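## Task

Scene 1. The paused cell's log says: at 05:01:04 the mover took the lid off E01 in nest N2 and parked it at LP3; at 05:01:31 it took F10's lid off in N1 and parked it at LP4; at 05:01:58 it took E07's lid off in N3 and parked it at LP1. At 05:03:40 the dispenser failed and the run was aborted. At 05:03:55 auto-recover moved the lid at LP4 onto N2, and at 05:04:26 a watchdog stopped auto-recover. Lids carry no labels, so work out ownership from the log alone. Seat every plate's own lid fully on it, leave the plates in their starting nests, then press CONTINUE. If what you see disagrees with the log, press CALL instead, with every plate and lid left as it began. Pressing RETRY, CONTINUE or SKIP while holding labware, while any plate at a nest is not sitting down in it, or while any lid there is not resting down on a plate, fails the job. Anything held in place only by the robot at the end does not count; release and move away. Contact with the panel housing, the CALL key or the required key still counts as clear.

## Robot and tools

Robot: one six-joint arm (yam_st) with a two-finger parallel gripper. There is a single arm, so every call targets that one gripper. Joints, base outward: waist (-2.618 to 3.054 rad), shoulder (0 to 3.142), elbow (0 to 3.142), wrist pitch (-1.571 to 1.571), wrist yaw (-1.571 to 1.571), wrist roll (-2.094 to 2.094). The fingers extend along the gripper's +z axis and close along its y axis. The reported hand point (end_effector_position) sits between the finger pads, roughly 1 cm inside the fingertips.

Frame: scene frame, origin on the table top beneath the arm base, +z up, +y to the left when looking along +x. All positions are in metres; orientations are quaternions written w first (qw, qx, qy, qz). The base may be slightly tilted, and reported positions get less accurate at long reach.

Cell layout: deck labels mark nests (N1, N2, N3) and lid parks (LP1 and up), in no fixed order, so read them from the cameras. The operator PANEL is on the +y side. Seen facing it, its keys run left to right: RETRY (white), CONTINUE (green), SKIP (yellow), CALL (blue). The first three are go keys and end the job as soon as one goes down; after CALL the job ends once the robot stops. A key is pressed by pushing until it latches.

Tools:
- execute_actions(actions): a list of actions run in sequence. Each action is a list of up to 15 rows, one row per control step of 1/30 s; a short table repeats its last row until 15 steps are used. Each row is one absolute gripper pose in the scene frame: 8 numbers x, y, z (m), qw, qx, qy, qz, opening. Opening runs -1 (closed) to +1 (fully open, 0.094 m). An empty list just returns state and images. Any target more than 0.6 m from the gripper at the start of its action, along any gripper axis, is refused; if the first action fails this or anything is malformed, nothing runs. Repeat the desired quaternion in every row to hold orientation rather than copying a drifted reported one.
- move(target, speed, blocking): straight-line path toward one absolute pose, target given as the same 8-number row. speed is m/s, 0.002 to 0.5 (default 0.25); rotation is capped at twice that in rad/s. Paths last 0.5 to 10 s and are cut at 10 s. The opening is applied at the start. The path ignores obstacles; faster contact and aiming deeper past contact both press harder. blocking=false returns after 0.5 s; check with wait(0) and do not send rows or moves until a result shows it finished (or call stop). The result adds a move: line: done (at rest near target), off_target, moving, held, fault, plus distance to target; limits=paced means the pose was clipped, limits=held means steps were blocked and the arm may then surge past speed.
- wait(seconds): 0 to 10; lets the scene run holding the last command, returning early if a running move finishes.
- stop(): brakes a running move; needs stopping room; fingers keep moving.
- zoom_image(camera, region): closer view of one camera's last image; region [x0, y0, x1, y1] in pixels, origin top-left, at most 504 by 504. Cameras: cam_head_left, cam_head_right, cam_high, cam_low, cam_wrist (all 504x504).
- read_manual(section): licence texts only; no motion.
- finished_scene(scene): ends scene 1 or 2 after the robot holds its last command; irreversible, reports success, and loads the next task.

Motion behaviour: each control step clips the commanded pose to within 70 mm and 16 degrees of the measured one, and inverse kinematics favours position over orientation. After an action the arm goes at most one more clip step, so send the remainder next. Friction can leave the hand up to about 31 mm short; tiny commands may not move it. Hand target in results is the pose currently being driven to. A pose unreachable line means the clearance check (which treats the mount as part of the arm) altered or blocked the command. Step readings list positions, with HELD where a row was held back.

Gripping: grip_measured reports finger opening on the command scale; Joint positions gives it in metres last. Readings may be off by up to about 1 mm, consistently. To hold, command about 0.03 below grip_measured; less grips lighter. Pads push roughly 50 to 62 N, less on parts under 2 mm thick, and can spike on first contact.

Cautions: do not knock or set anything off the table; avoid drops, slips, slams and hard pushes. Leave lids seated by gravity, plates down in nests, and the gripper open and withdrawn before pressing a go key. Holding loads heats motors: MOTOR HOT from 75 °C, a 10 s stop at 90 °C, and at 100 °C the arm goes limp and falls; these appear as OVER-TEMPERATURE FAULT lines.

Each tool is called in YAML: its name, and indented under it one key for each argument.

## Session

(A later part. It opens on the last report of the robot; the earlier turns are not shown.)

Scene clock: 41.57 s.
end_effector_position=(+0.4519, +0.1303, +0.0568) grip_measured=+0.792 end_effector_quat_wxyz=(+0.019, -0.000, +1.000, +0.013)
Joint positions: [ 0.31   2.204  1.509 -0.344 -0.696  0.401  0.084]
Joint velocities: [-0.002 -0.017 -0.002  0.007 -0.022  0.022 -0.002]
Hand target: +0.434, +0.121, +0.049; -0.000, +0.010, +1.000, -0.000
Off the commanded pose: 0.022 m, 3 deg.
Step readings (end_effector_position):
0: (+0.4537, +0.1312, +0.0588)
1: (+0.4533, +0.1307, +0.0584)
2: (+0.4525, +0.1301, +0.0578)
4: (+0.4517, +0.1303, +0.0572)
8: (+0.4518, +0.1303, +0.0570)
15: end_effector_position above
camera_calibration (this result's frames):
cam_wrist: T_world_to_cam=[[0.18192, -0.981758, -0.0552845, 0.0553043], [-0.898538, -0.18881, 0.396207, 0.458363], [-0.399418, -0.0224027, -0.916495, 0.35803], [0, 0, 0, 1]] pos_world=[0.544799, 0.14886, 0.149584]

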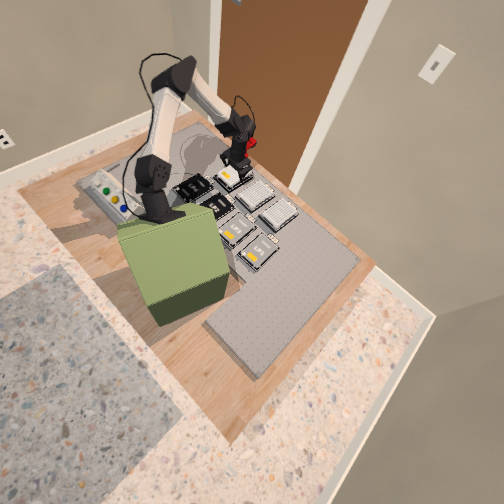

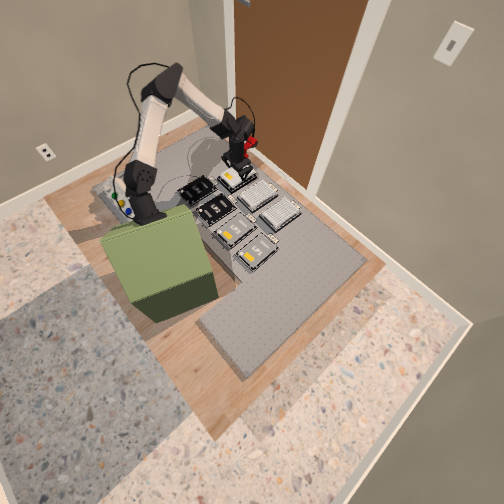

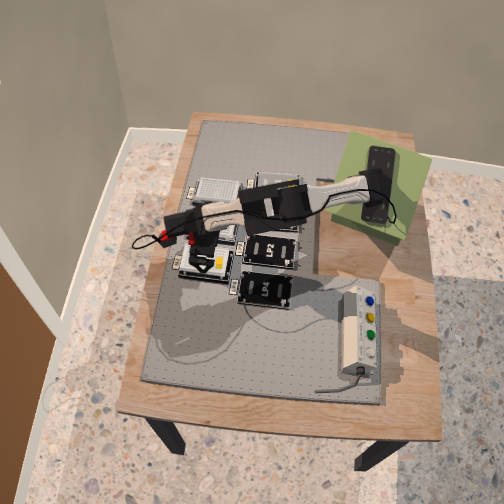

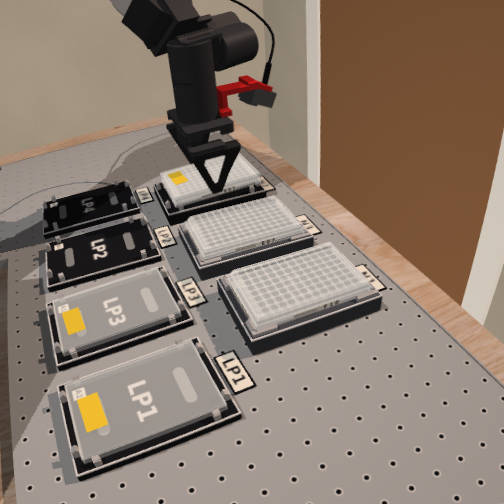

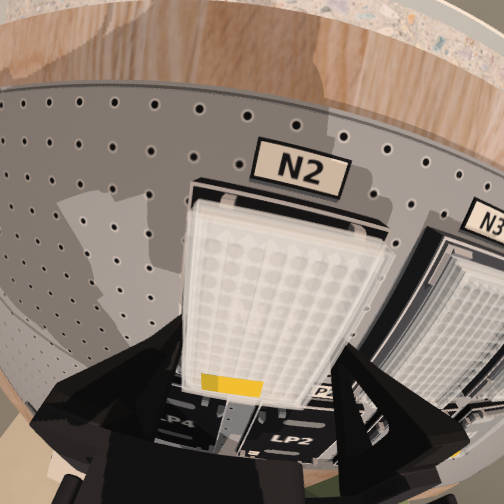

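execute_actions:
  actions:
    - [[0.434,0.121,0.052,0,0.01,1,0,0.77],[0.434,0.1215,0.055,0,0.01,1,0,0.77],[0.434,0.122,0.058,0,0.01,1,0,0.77],[0.434,0.1225,0.060,0,0.01,1,0,0.77]]

Scene clock: 45.23 s.
end_effector_position=(+0.4475, +0.1306, +0.0589) grip_measured=+0.792 end_effector_quat_wxyz=(+0.014, -0.001, +1.000, +0.012)
Joint positions: [ 0.31   2.193  1.497 -0.358 -0.697  0.392  0.084]
Joint velocities: [-0.017 -0.012 -0.017 -0.037 -0.037 -0.037  0.   ]
Hand target: +0.434, +0.123, +0.060; -0.000, +0.010, +1.000, +0.000
Off the commanded pose: 0.016 m, 2 deg.
Step readings (end_effector_position):
0: (+0.4519, +0.1303, +0.0568)
1: (+0.4519, +0.1303, +0.0568)
2: (+0.4520, +0.1307, +0.0572)
4: (+0.4522, +0.1314, +0.0582)
8: (+0.4498, +0.1312, +0.0592)
15: end_effector_position above
camera_calibration (this result's frames):
cam_wrist: T_world_to_cam=[[0.181979, -0.981824, -0.0538954, 0.0564067], [-0.894638, -0.188066, 0.405282, 0.451255], [-0.408051, -0.0255357, -0.912602, 0.36224], [0, 0, 0, 1]] pos_world=[0.541258, 0.149497, 0.150735]

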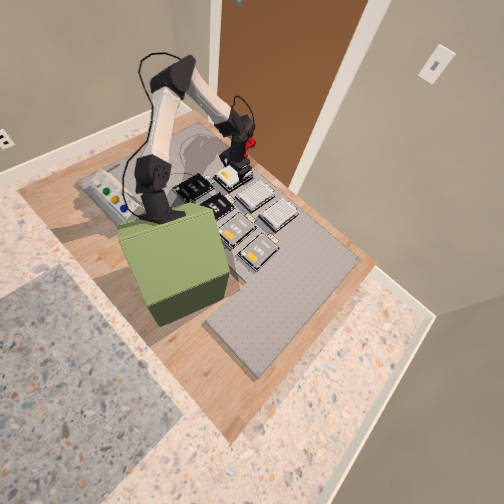

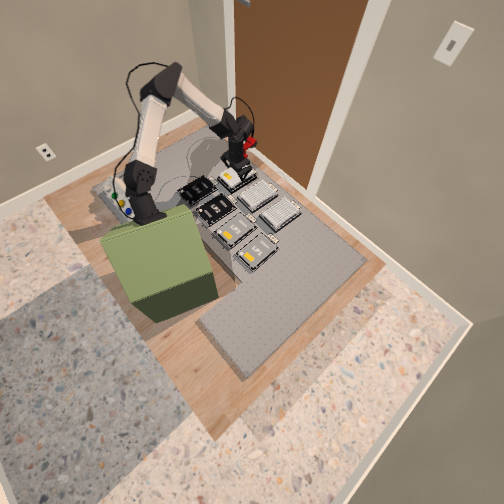

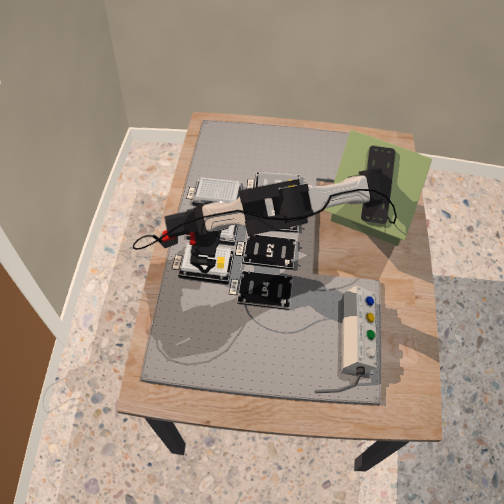

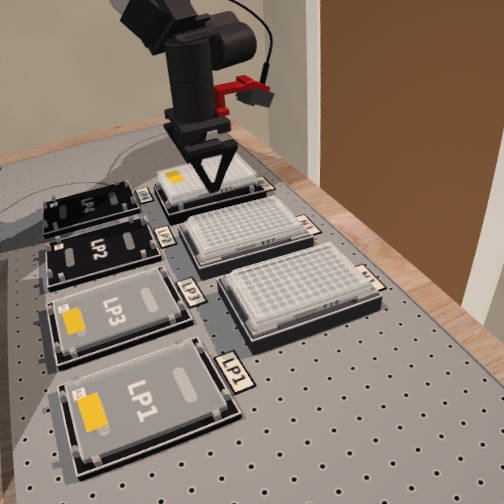

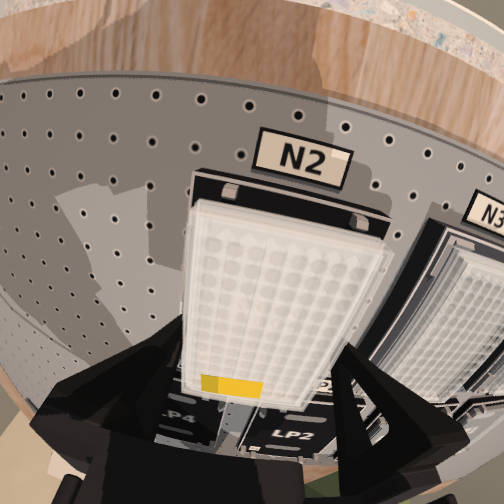

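execute_actions:
  actions:
    - [[0.436,0.1225,0.050,0,0.008,1,0,0.77],[0.437,0.1225,0.042,0,0.008,1,0,0.77],[0.438,0.1225,0.038,0,0.008,1,0,0.77]]

Scene clock: 46.17 s.
end_effector_position=(+0.4480, +0.1307, +0.0518) grip_measured=+0.792 end_effector_quat_wxyz=(+0.016, +0.001, +1.000, +0.012)
Joint positions: [ 0.32   2.207  1.497 -0.33  -0.691  0.412  0.084]
Joint velocities: [ 0.002 -0.007 -0.002 -0.037  0.022  0.066 -0.   ]
Hand target: +0.438, +0.123, +0.039; +0.000, +0.008, +1.000, +0.000
Off the commanded pose: 0.019 m, 2 deg.
Step readings (end_effector_position):
0: (+0.4475, +0.1306, +0.0589)
1: (+0.4475, +0.1306, +0.0589)
2: (+0.4476, +0.1310, +0.0587)
4: (+0.4477, +0.1308, +0.0565)
8: (+0.4478, +0.1307, +0.0521)
15: end_effector_position above
camera_calibration (this result's frames):
cam_wrist: T_world_to_cam=[[0.17816, -0.982492, -0.0544764, 0.0578866], [-0.89715, -0.184928, 0.401153, 0.455564], [-0.404204, -0.022596, -0.91439, 0.353953], [0, 0, 0, 1]] pos_world=[0.541465, 0.149117, 0.144054]

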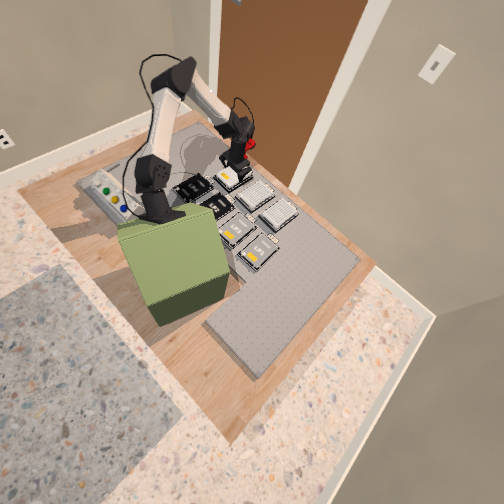

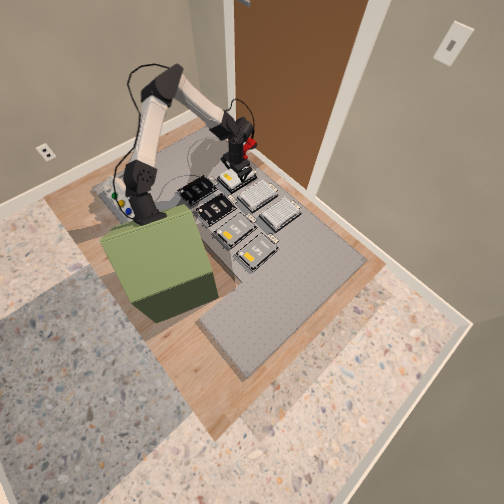

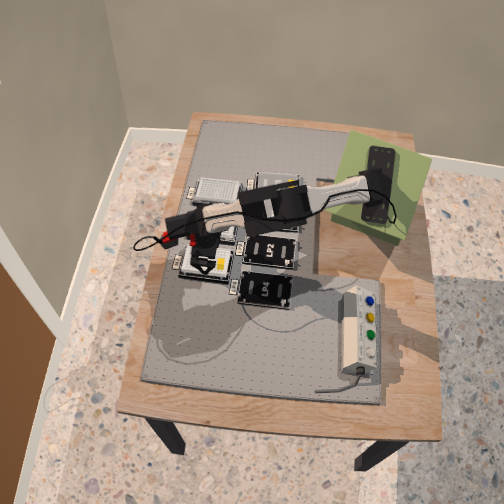

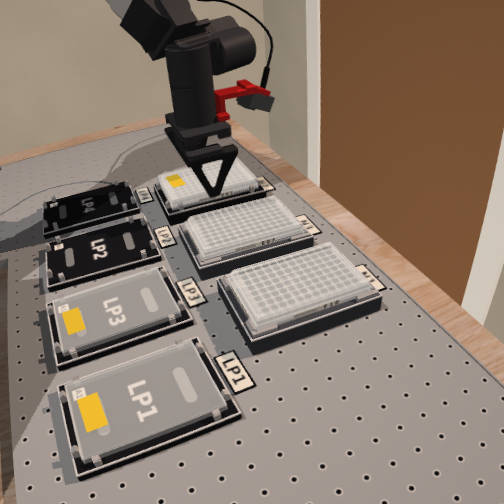

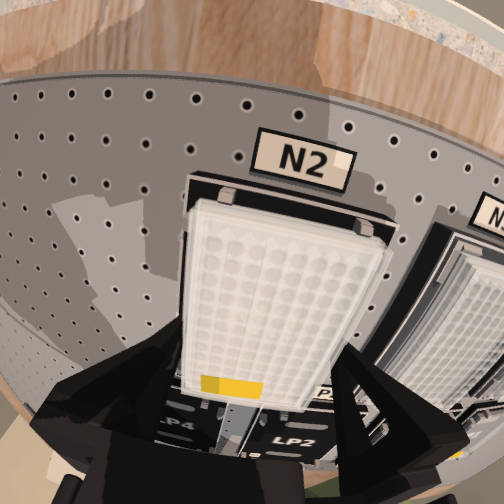

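execute_actions:
  actions:
    - [[0.44,0.125,0.046,0,0.008,1,0,0.77],[0.44,0.125,0.046,0,0.008,1,0,0.77],[0.44,0.125,0.046,0,0.008,1,0,0.77],[0.44,0.125,0.046,0,0.008,1,0,0.77],[0.44,0.125,0.046,0,0.008,1,0,0.85],[0.44,0.125,0.046,0,0.008,1,0,1]]

zoom_image:
  camera: "cam_low"
  region: [140, 130, 280, 235]

Scene clock: 47.07 s.
end_effector_position=(+0.4441, +0.1280, +0.0517) grip_measured=+1.000 end_effector_quat_wxyz=(+0.009, +0.007, +1.000, +0.006)
Joint positions: [ 0.32   2.207  1.497 -0.352 -0.685  0.408  0.094]
Joint velocities: [-0.012 -0.007  0.017 -0.11   0.051  0.007  0.   ]
Hand target: +0.440, +0.125, +0.046; +0.000, +0.008, +1.000, +0.000
Off the commanded pose: 0.008 m, 1 deg.
Step readings (end_effector_position):
0: (+0.4480, +0.1307, +0.0518)
1: (+0.4479, +0.1307, +0.0518)
2: (+0.4479, +0.1307, +0.0518)
4: (+0.4479, +0.1307, +0.0518)
8: (+0.4460, +0.1293, +0.0517)
15: end_effector_position above
camera_calibration (this result's frames):
cam_wrist: T_world_to_cam=[[0.167105, -0.984899, -0.0452827, 0.0606394], [-0.893322, -0.170682, 0.415744, 0.447348], [-0.417195, -0.0290209, -0.908353, 0.358459], [0, 0, 0, 1]] pos_world=[0.53904, 0.146481, 0.142371]

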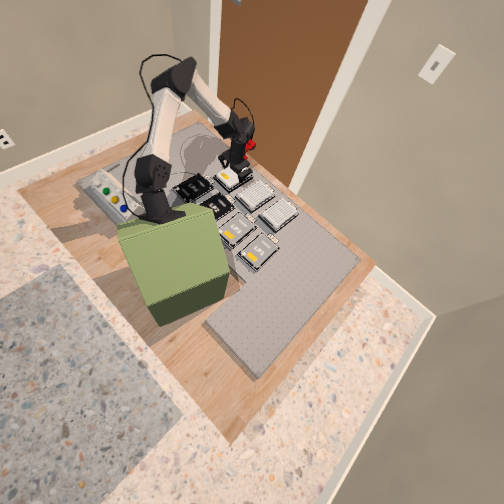

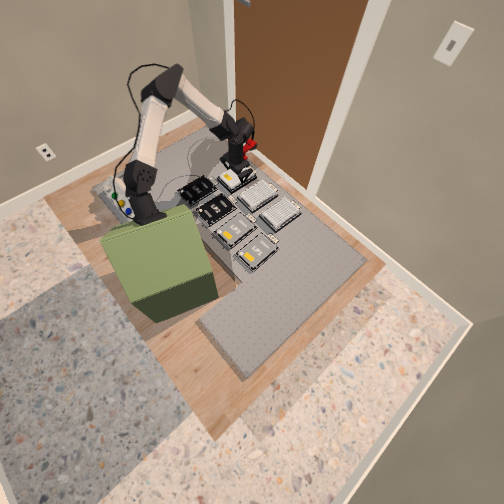

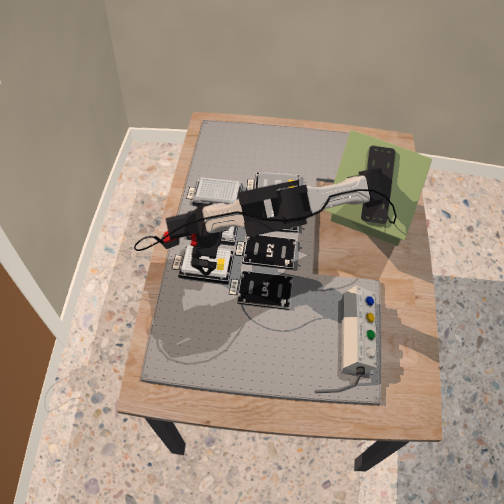

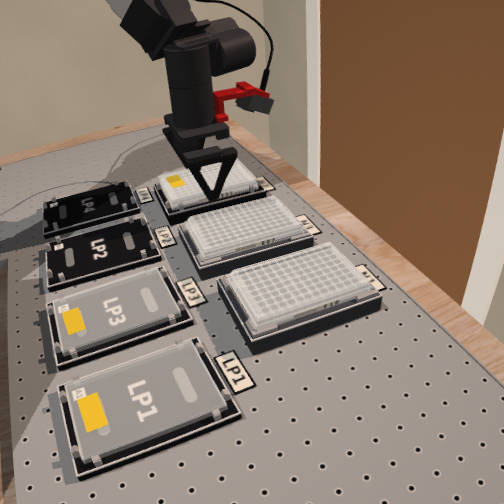

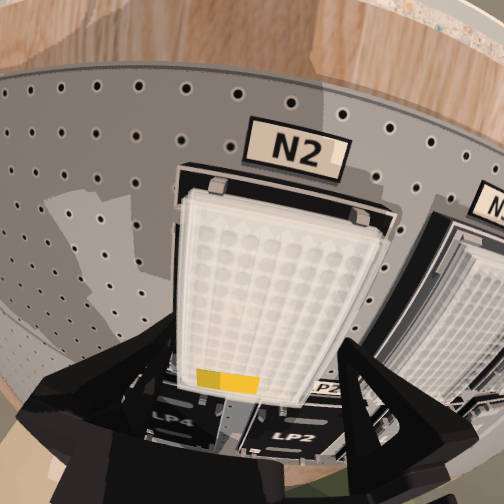

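Region (140, 130, 280, 235) of cam_low's 504x504 image, scaled by 3.600, with more detail than that image has; it fills the top 378 rows of this view, and the rest is white.

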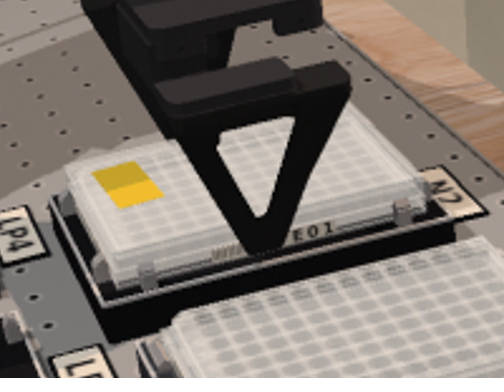

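zoom_image:
  camera: "cam_low"
  region: [150, 170, 230, 220]

zoom_image:
  camera: "cam_low"
  region: [220, 240, 390, 360]

Region (150, 170, 230, 220) of cam_low's 504x504 image, scaled by 6.300, with more detail than that image has; it fills the top 315 rows of this view, and the rest is white.

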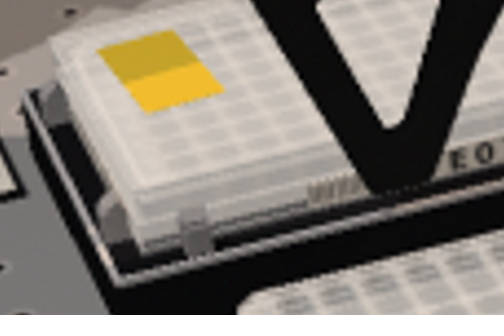

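Region (220, 240, 390, 360) of cam_low's 504x504 image, scaled by 2.965, with more detail than that image has; it fills the top 356 rows of this view, and the rest is white.

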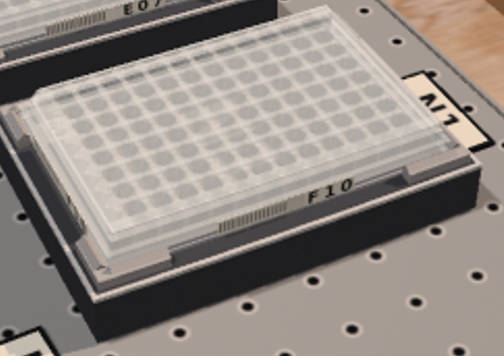

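execute_actions:
  actions:
    - [[0.447,0.131,0.05,0,0.008,1,0,1],[0.447,0.131,0.05,0,0.008,1,0,1],[0.447,0.131,0.05,0,0.008,1,0,1],[0.449,0.133,0.06,0,0.008,1,0,1],[0.451,0.135,0.07,0,0.008,1,0,1],[0.452,0.136,0.08,0,0.008,1,0,1],[0.452,0.136,0.087,0,0.008,1,0,1]]
    - [[0.449,0.133,0.08,0,0.008,1,0,1],[0.446,0.130,0.07,0,0.008,1,0,1],[0.444,0.127,0.06,0,0.008,1,0,1],[0.443,0.126,0.052,0,0.008,1,0,1],[0.443,0.126,0.047,0,0.008,1,0,1]]

Scene clock: 49.47 s.
end_effector_position=(+0.4517, +0.1333, +0.0574) grip_measured=+1.000 end_effector_quat_wxyz=(+0.008, +0.000, +1.000, +0.005)
Joint positions: [ 0.316  2.212  1.549 -0.406 -0.686  0.389  0.094]
Joint velocities: [ 0.002 -0.002  0.012  0.066  0.037  0.095  0.   ]
Hand target: +0.443, +0.126, +0.047; -0.000, +0.008, +1.000, -0.000
Off the commanded pose: 0.015 m, 1 deg.
Step readings (end_effector_position; steps 1 to 15: 1st action; 16 to 30: 2nd action):
0: (+0.4436, +0.1276, +0.0516)
1: (+0.4436, +0.1280, +0.0521)
2: (+0.4438, +0.1282, +0.0523)
4: (+0.4454, +0.1300, +0.0537)
8: (+0.4439, +0.1307, +0.0633)
15: (+0.4486, +0.1299, +0.0797)
16: (+0.4486, +0.1299, +0.0797)
17: (+0.4490, +0.1301, +0.0797)
19: (+0.4523, +0.1312, +0.0782)
23: (+0.4533, +0.1339, +0.0657)
30: end_effector_position above
camera_calibration (this result's frames):
cam_wrist: T_world_to_cam=[[0.17918, -0.982877, -0.0429893, 0.0590687], [-0.890322, -0.180589, 0.417988, 0.452479], [-0.418594, -0.0366208, -0.907435, 0.368565], [0, 0, 0, 1]] pos_world=[0.546547, 0.153267, 0.147857]

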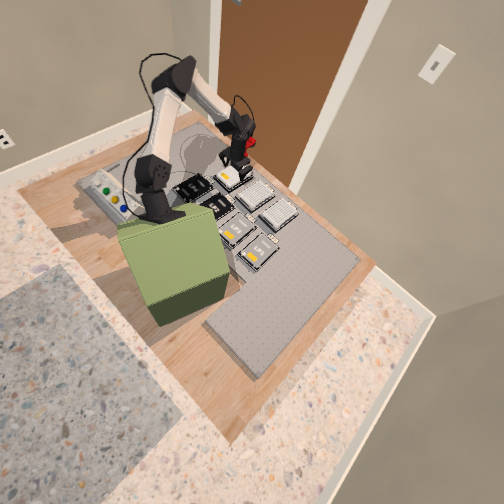

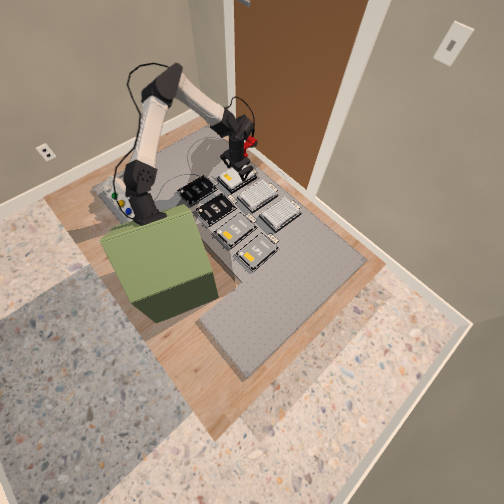

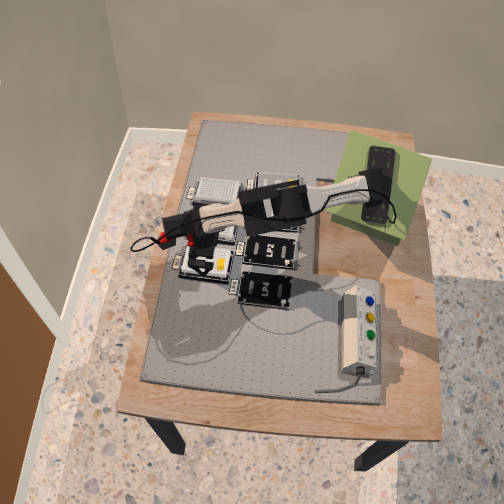

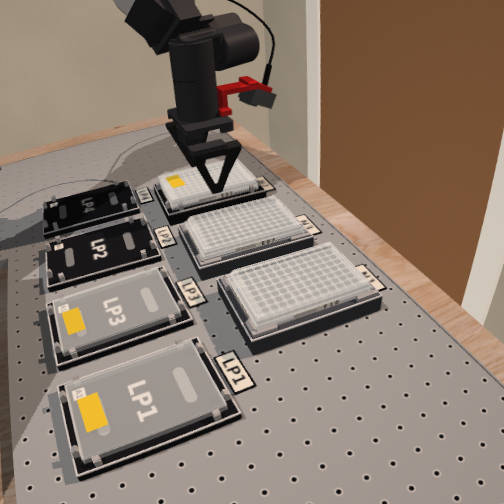

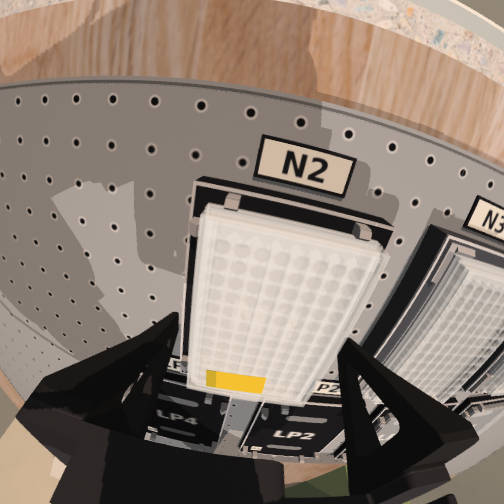

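execute_actions:
  actions:
    - [[0.444,0.126,0.052,0,0.008,1,0,1],[0.444,0.126,0.052,0,0.008,1,0,1],[0.444,0.126,0.052,0,0.008,1,0,1],[0.444,0.126,0.052,0,0.008,1,0,1],[0.444,0.126,0.052,0,0.008,1,0,1],[0.444,0.126,0.052,0,0.008,1,0,0.9],[0.444,0.126,0.052,0,0.008,1,0,0.86],[0.444,0.126,0.052,0,0.008,1,0,0.83],[0.444,0.126,0.052,0,0.008,1,0,0.80],[0.444,0.126,0.052,0,0.008,1,0,0.77]]
    - [[0.444,0.126,0.052,0,0.008,1,0,0.77]]

zoom_image:
  camera: "cam_low"
  region: [160, 150, 270, 230]

Scene clock: 51.13 s.
end_effector_position=(+0.4535, +0.1325, +0.0574) grip_measured=+0.786 end_effector_quat_wxyz=(+0.012, -0.000, +1.000, +0.002)
Joint positions: [ 0.316  2.212  1.549 -0.399 -0.677  0.392  0.084]
Joint velocities: [-0.017  0.012 -0.012 -0.022 -0.007  0.022  0.   ]
Hand target: +0.444, +0.126, +0.052; -0.000, +0.008, +1.000, +0.000
Off the commanded pose: 0.013 m, 2 deg.
Step readings (end_effector_position; steps 1 to 15: 1st action; 16 to 30: 2nd action):
0: (+0.4534, +0.1339, +0.0574)
1: (+0.4534, +0.1339, +0.0574)
2: (+0.4534, +0.1339, +0.0574)
4: (+0.4534, +0.1339, +0.0574)
8: (+0.4535, +0.1332, +0.0574)
15: (+0.4535, +0.1325, +0.0574)
16: (+0.4535, +0.1325, +0.0574)
17: (+0.4535, +0.1325, +0.0574)
19: (+0.4535, +0.1325, +0.0574)
23: (+0.4535, +0.1325, +0.0574)
30: end_effector_position above
camera_calibration (this result's frames):
cam_wrist: T_world_to_cam=[[0.180579, -0.982906, -0.0358661, 0.0569173], [-0.893498, -0.179178, 0.411772, 0.455594], [-0.411159, -0.042311, -0.910581, 0.36691], [0, 0, 0, 1]] pos_world=[0.547653, 0.153101, 0.148542]

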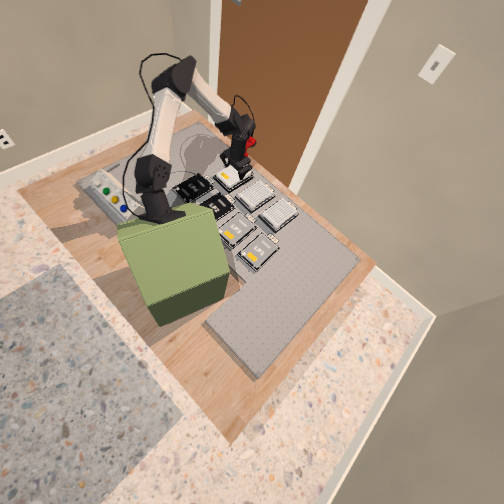

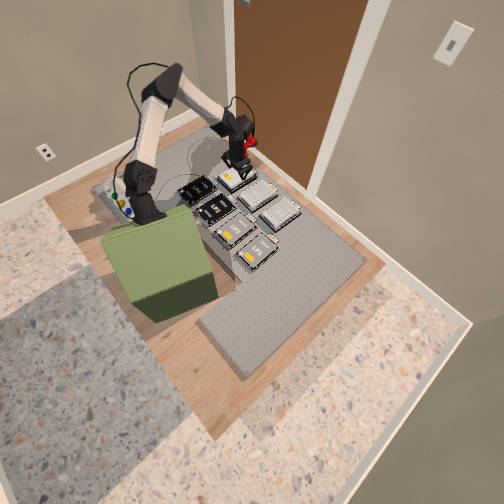

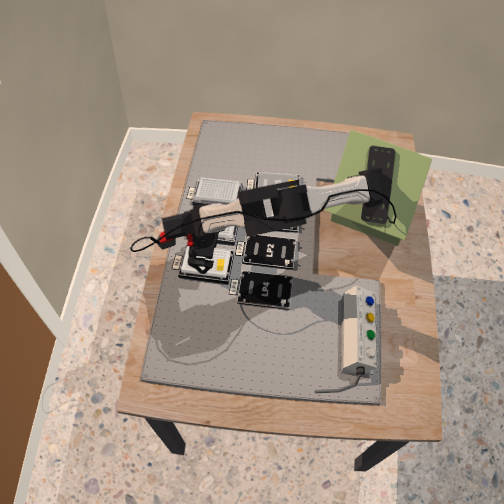

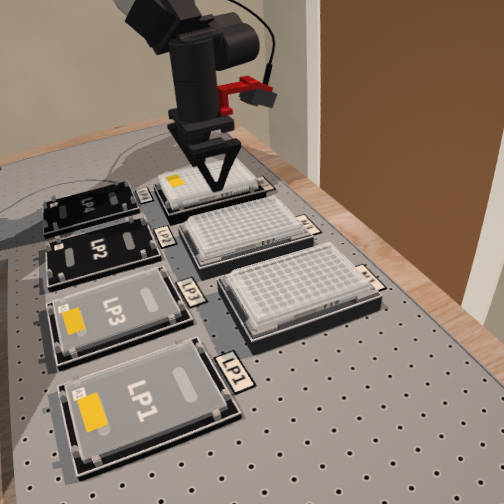

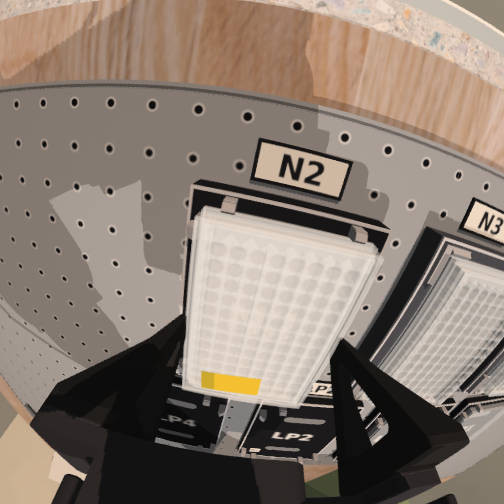

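Region (160, 150, 270, 230) of cam_low's 504x504 image, scaled by 4.582, with more detail than that image has; it fills the top 367 rows of this view, and the rest is white.

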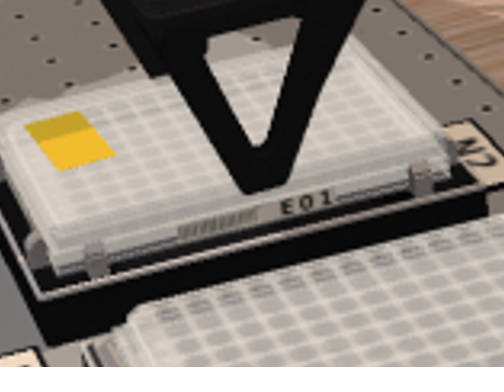

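execute_actions:
  actions:
    - [[0.444,0.126,0.052,0,0.008,1,0,0.755],[0.444,0.126,0.052,0,0.008,1,0,0.755],[0.444,0.126,0.052,0,0.008,1,0,0.755],[0.448,0.130,0.056,0,0.008,1,0,0.755],[0.452,0.134,0.062,0,0.008,1,0,0.755],[0.456,0.137,0.070,0,0.008,1,0,0.755],[0.458,0.138,0.080,0,0.008,1,0,0.755],[0.458,0.138,0.090,0,0.008,1,0,0.755],[0.458,0.138,0.10,0,0.008,1,0,0.755],[0.458,0.138,0.11,0,0.008,1,0,0.755]]

Scene clock: 52.20 s.
end_effector_position=(+0.4590, +0.1311, +0.1023) grip_measured=+0.777 end_effector_quat_wxyz=(+0.011, +0.012, +1.000, -0.004)
Joint positions: [ 0.249  2.143  1.584 -0.563 -0.698  0.333  0.083]
Joint velocities: [-0.12  -0.11   0.154 -0.198 -0.095 -0.125 -0.001]
Hand target: +0.458, +0.138, +0.110; +0.002, +0.008, +1.000, +0.001
Off the commanded pose: 0.010 m, 1 deg.
Step readings (end_effector_position):
0: (+0.4535, +0.1325, +0.0574)
1: (+0.4535, +0.1325, +0.0574)
2: (+0.4535, +0.1325, +0.0574)
4: (+0.4532, +0.1324, +0.0574)
8: (+0.4533, +0.1325, +0.0624)
15: end_effector_position above
camera_calibration (this result's frames):
cam_wrist: T_world_to_cam=[[0.15536, -0.987544, -0.0248883, 0.067227], [-0.896205, -0.151499, 0.416972, 0.438814], [-0.415549, -0.0424757, -0.908579, 0.411756], [0, 0, 0, 1]] pos_world=[0.553927, 0.150359, 0.192813]

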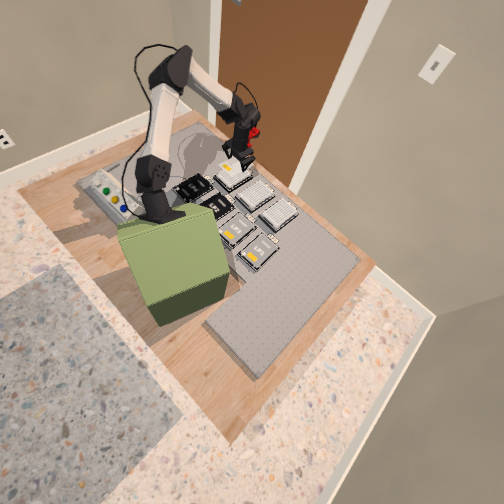

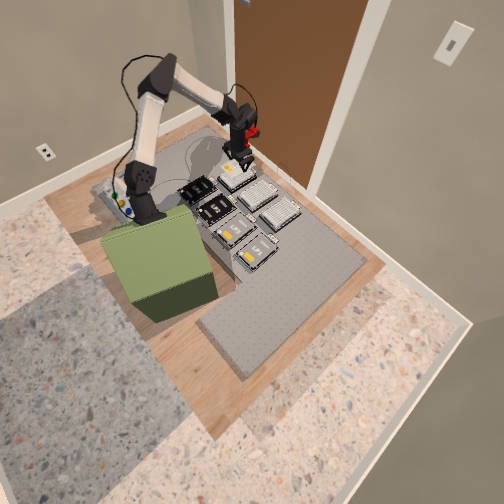

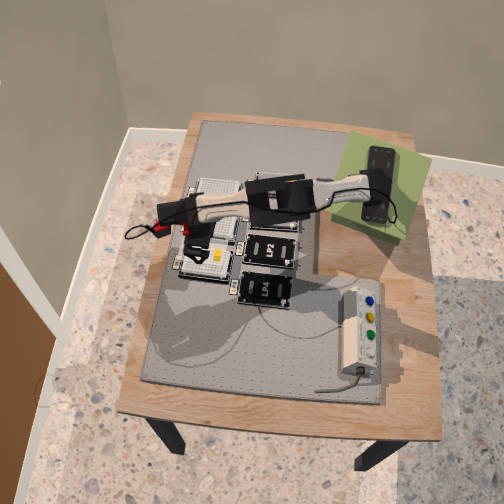

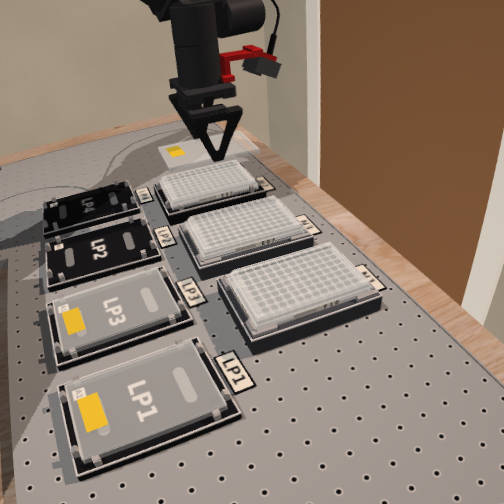

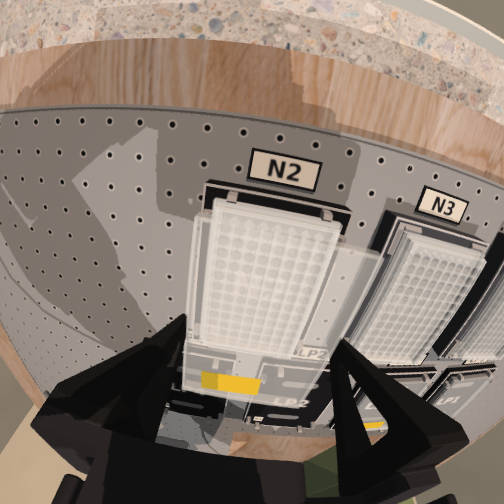

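move:
  target: [0.456,-0.137,0.115,0,0.008,1,0,0.755]
  speed: 0.2

Scene clock: 54.90 s.
end_effector_position=(+0.4521, -0.1374, +0.1162) grip_measured=+0.777 end_effector_quat_wxyz=(+0.001, +0.011, +1.000, -0.003)
Joint positions: [-0.197  2.708  1.895 -0.752 -0.804 -0.288  0.083]
Joint velocities: [-0.007 -0.012  0.012 -0.066  0.007 -0.037 -0.   ]
Hand target: +0.454, -0.137, +0.115; -0.001, +0.008, +1.000, +0.001
Off the commanded pose: 0.004 m, 0 deg.
move: done
camera_calibration (this result's frames):
cam_wrist: T_world_to_cam=[[0.158232, -0.986964, -0.0294131, -0.197246], [-0.887162, -0.155182, 0.434582, 0.379521], [-0.433481, -0.0426704, -0.900152, 0.417317], [0, 0, 0, 1]] pos_world=[0.548806, -0.117972, 0.204914]

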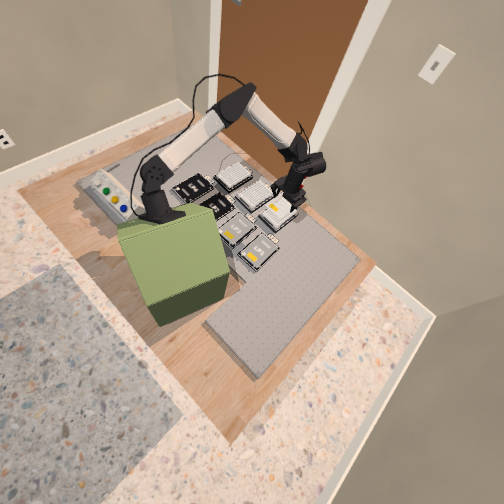

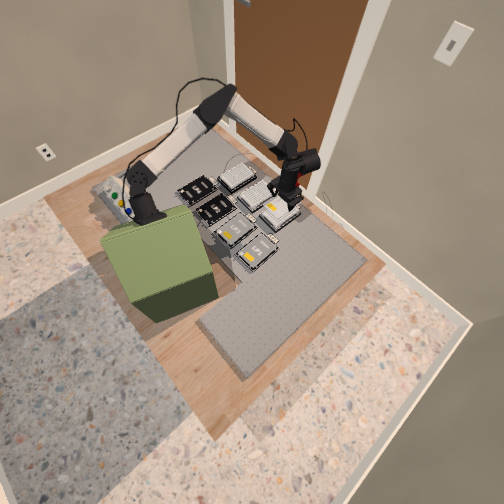

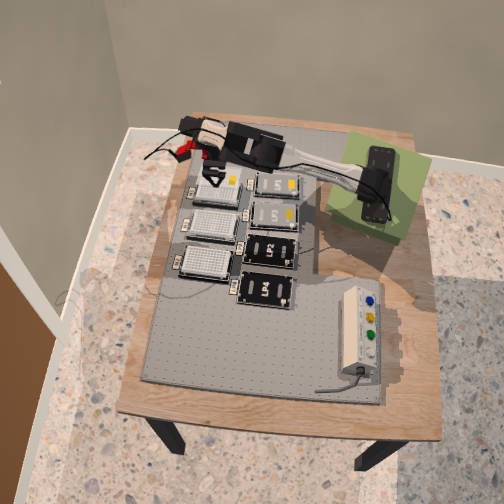

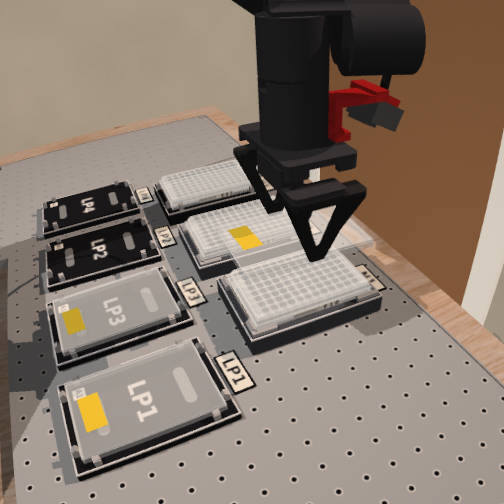

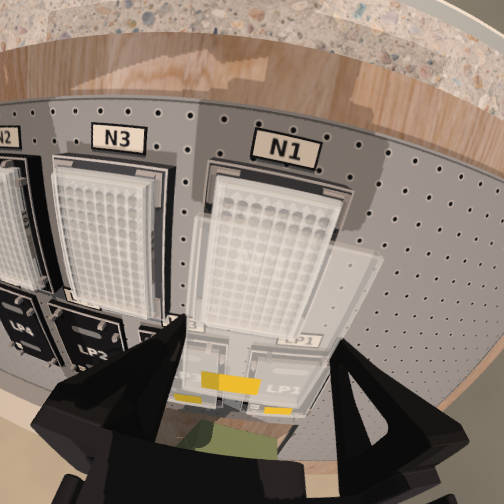

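zoom_image:
  camera: "cam_wrist"
  region: [170, 140, 410, 400]

Region (170, 140, 410, 400) of cam_wrist's 504x504 image, scaled by 1.938, with more detail than that image has; it fills the left 465 columns of this view, and the rest is white.

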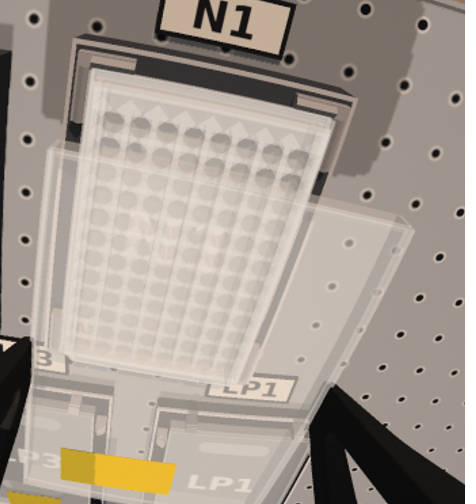

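execute_actions:
  actions:
    - [[0.456,-0.1375,0.108,0,0.004,1,0,0.755],[0.457,-0.1375,0.10,0,0.002,1,0,0.755],[0.458,-0.1375,0.092,0,0,1,0,0.755],[0.4585,-0.1375,0.084,0,0,1,0,0.755],[0.4585,-0.1375,0.078,0,0,1,0,0.755]]
    - [[0.4585,-0.1375,0.078,0,0,1,0,0.755]]

Scene clock: 57.90 s.
end_effector_position=(+0.4500, -0.1369, +0.0790) grip_measured=+0.777 end_effector_quat_wxyz=(-0.008, +0.007, +1.000, +0.000)
Joint positions: [-0.14   2.773  1.91  -0.671 -0.805 -0.234  0.083]
Joint velocities: [-0.012 -0.012 -0.007 -0.051  0.007 -0.037  0.   ]
Hand target: +0.458, -0.137, +0.078; +0.000, +0.000, +1.000, -0.000
Off the commanded pose: 0.009 m, 1 deg.
Step readings (end_effector_position; steps 1 to 15: 1st action; 16 to 30: 2nd action):
0: (+0.4513, -0.1371, +0.1162)
1: (+0.4513, -0.1371, +0.1162)
2: (+0.4513, -0.1373, +0.1155)
4: (+0.4521, -0.1384, +0.1108)
8: (+0.4478, -0.1381, +0.0897)
15: (+0.4436, -0.1371, +0.0775)
16: (+0.4449, -0.1370, +0.0778)
17: (+0.4461, -0.1370, +0.0781)
19: (+0.4487, -0.1369, +0.0788)
23: (+0.4500, -0.1369, +0.0790)
30: end_effector_position above
camera_calibration (this result's frames):
cam_wrist: T_world_to_cam=[[0.164916, -0.985536, -0.0390047, -0.199612], [-0.878094, -0.164717, 0.449244, 0.387359], [-0.449171, -0.0398378, -0.892557, 0.389748], [0, 0, 0, 1]] pos_world=[0.54812, -0.117394, 0.166068]

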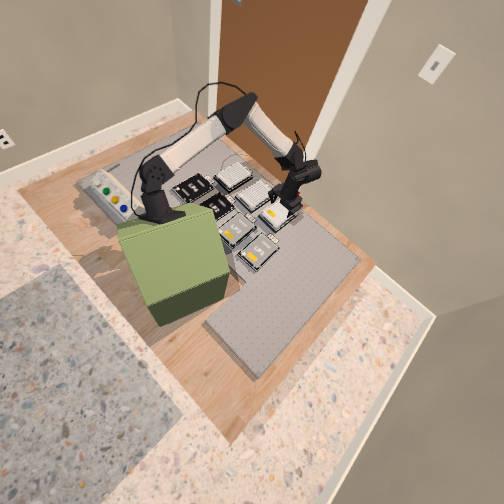

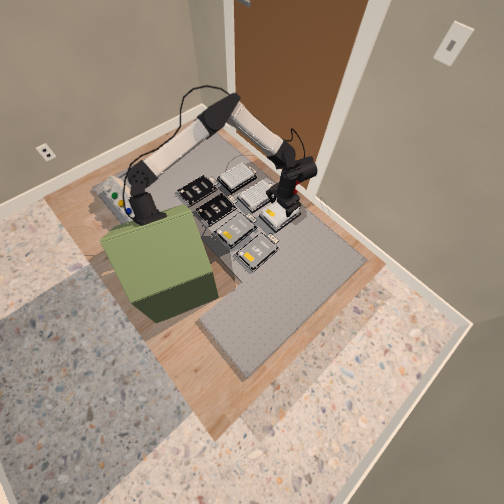

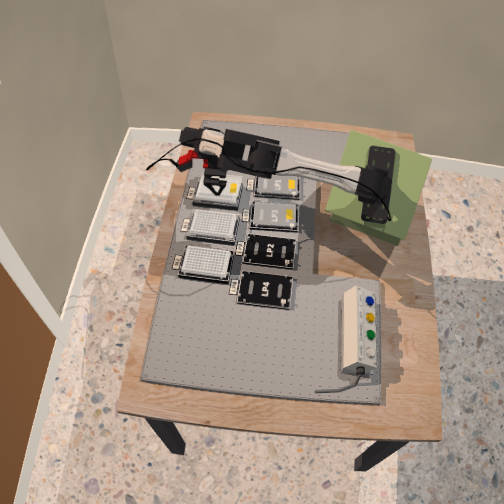

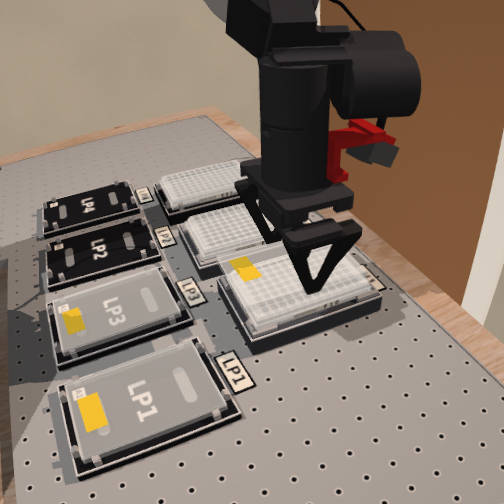

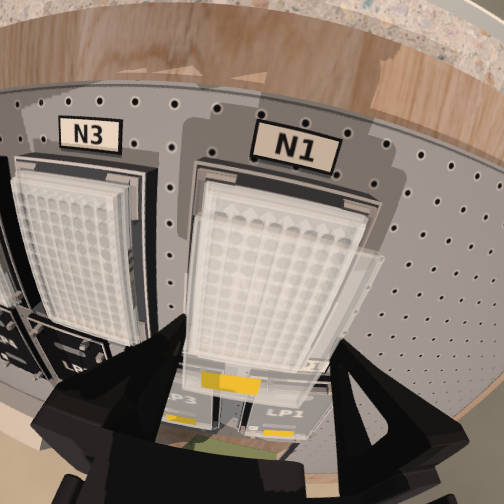

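execute_actions:
  actions:
    - [[0.463,-0.1375,0.078,0,-0.004,1,0,0.755],[0.468,-0.1375,0.078,0,-0.007,1,0,0.755]]

Scene clock: 58.63 s.
end_effector_position=(+0.4695, -0.1364, +0.0837) grip_measured=+0.777 end_effector_quat_wxyz=(+0.007, -0.009, +1.000, -0.004)
Joint positions: [-0.14   2.791  1.984 -0.682 -0.805 -0.233  0.083]
Joint velocities: [ 0.012  0.002  0.002 -0.037 -0.007 -0.022 -0.   ]
Hand target: +0.468, -0.138, +0.078; +0.001, -0.007, +1.000, -0.000
Off the commanded pose: 0.006 m, 1 deg.
Step readings (end_effector_position):
0: (+0.4500, -0.1369, +0.0790)
1: (+0.4509, -0.1369, +0.0792)
2: (+0.4535, -0.1372, +0.0795)
4: (+0.4611, -0.1379, +0.0805)
8: (+0.4696, -0.1367, +0.0835)
15: end_effector_position above
camera_calibration (this result's frames):
cam_wrist: T_world_to_cam=[[0.197536, -0.979937, -0.0265306, -0.217732], [-0.885597, -0.189993, 0.423816, 0.404609], [-0.420354, -0.0602236, -0.90536, 0.387482], [0, 0, 0, 1]] pos_world=[0.56421, -0.113154, 0.173554]

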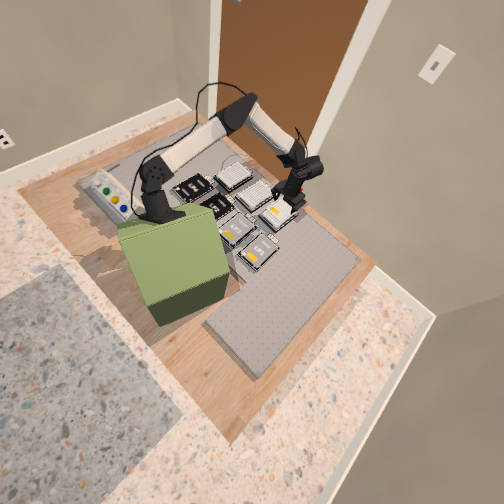

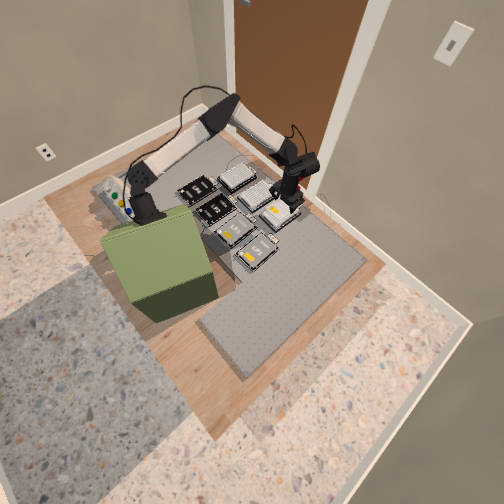

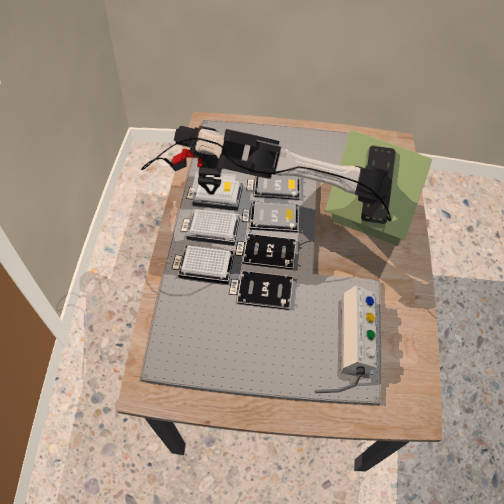

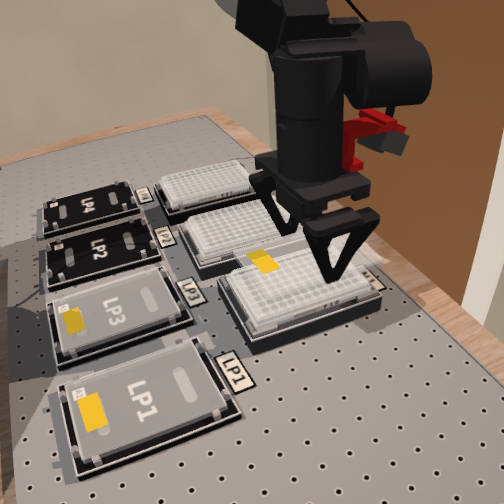

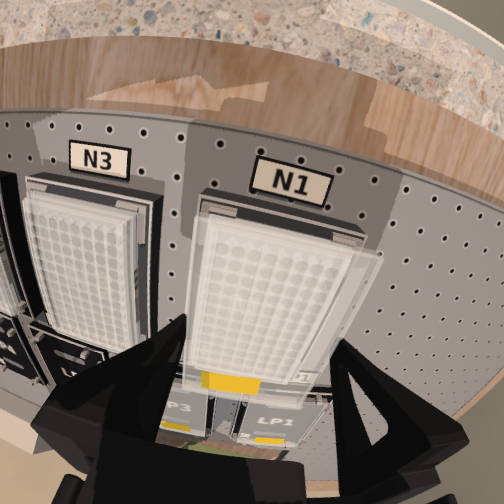

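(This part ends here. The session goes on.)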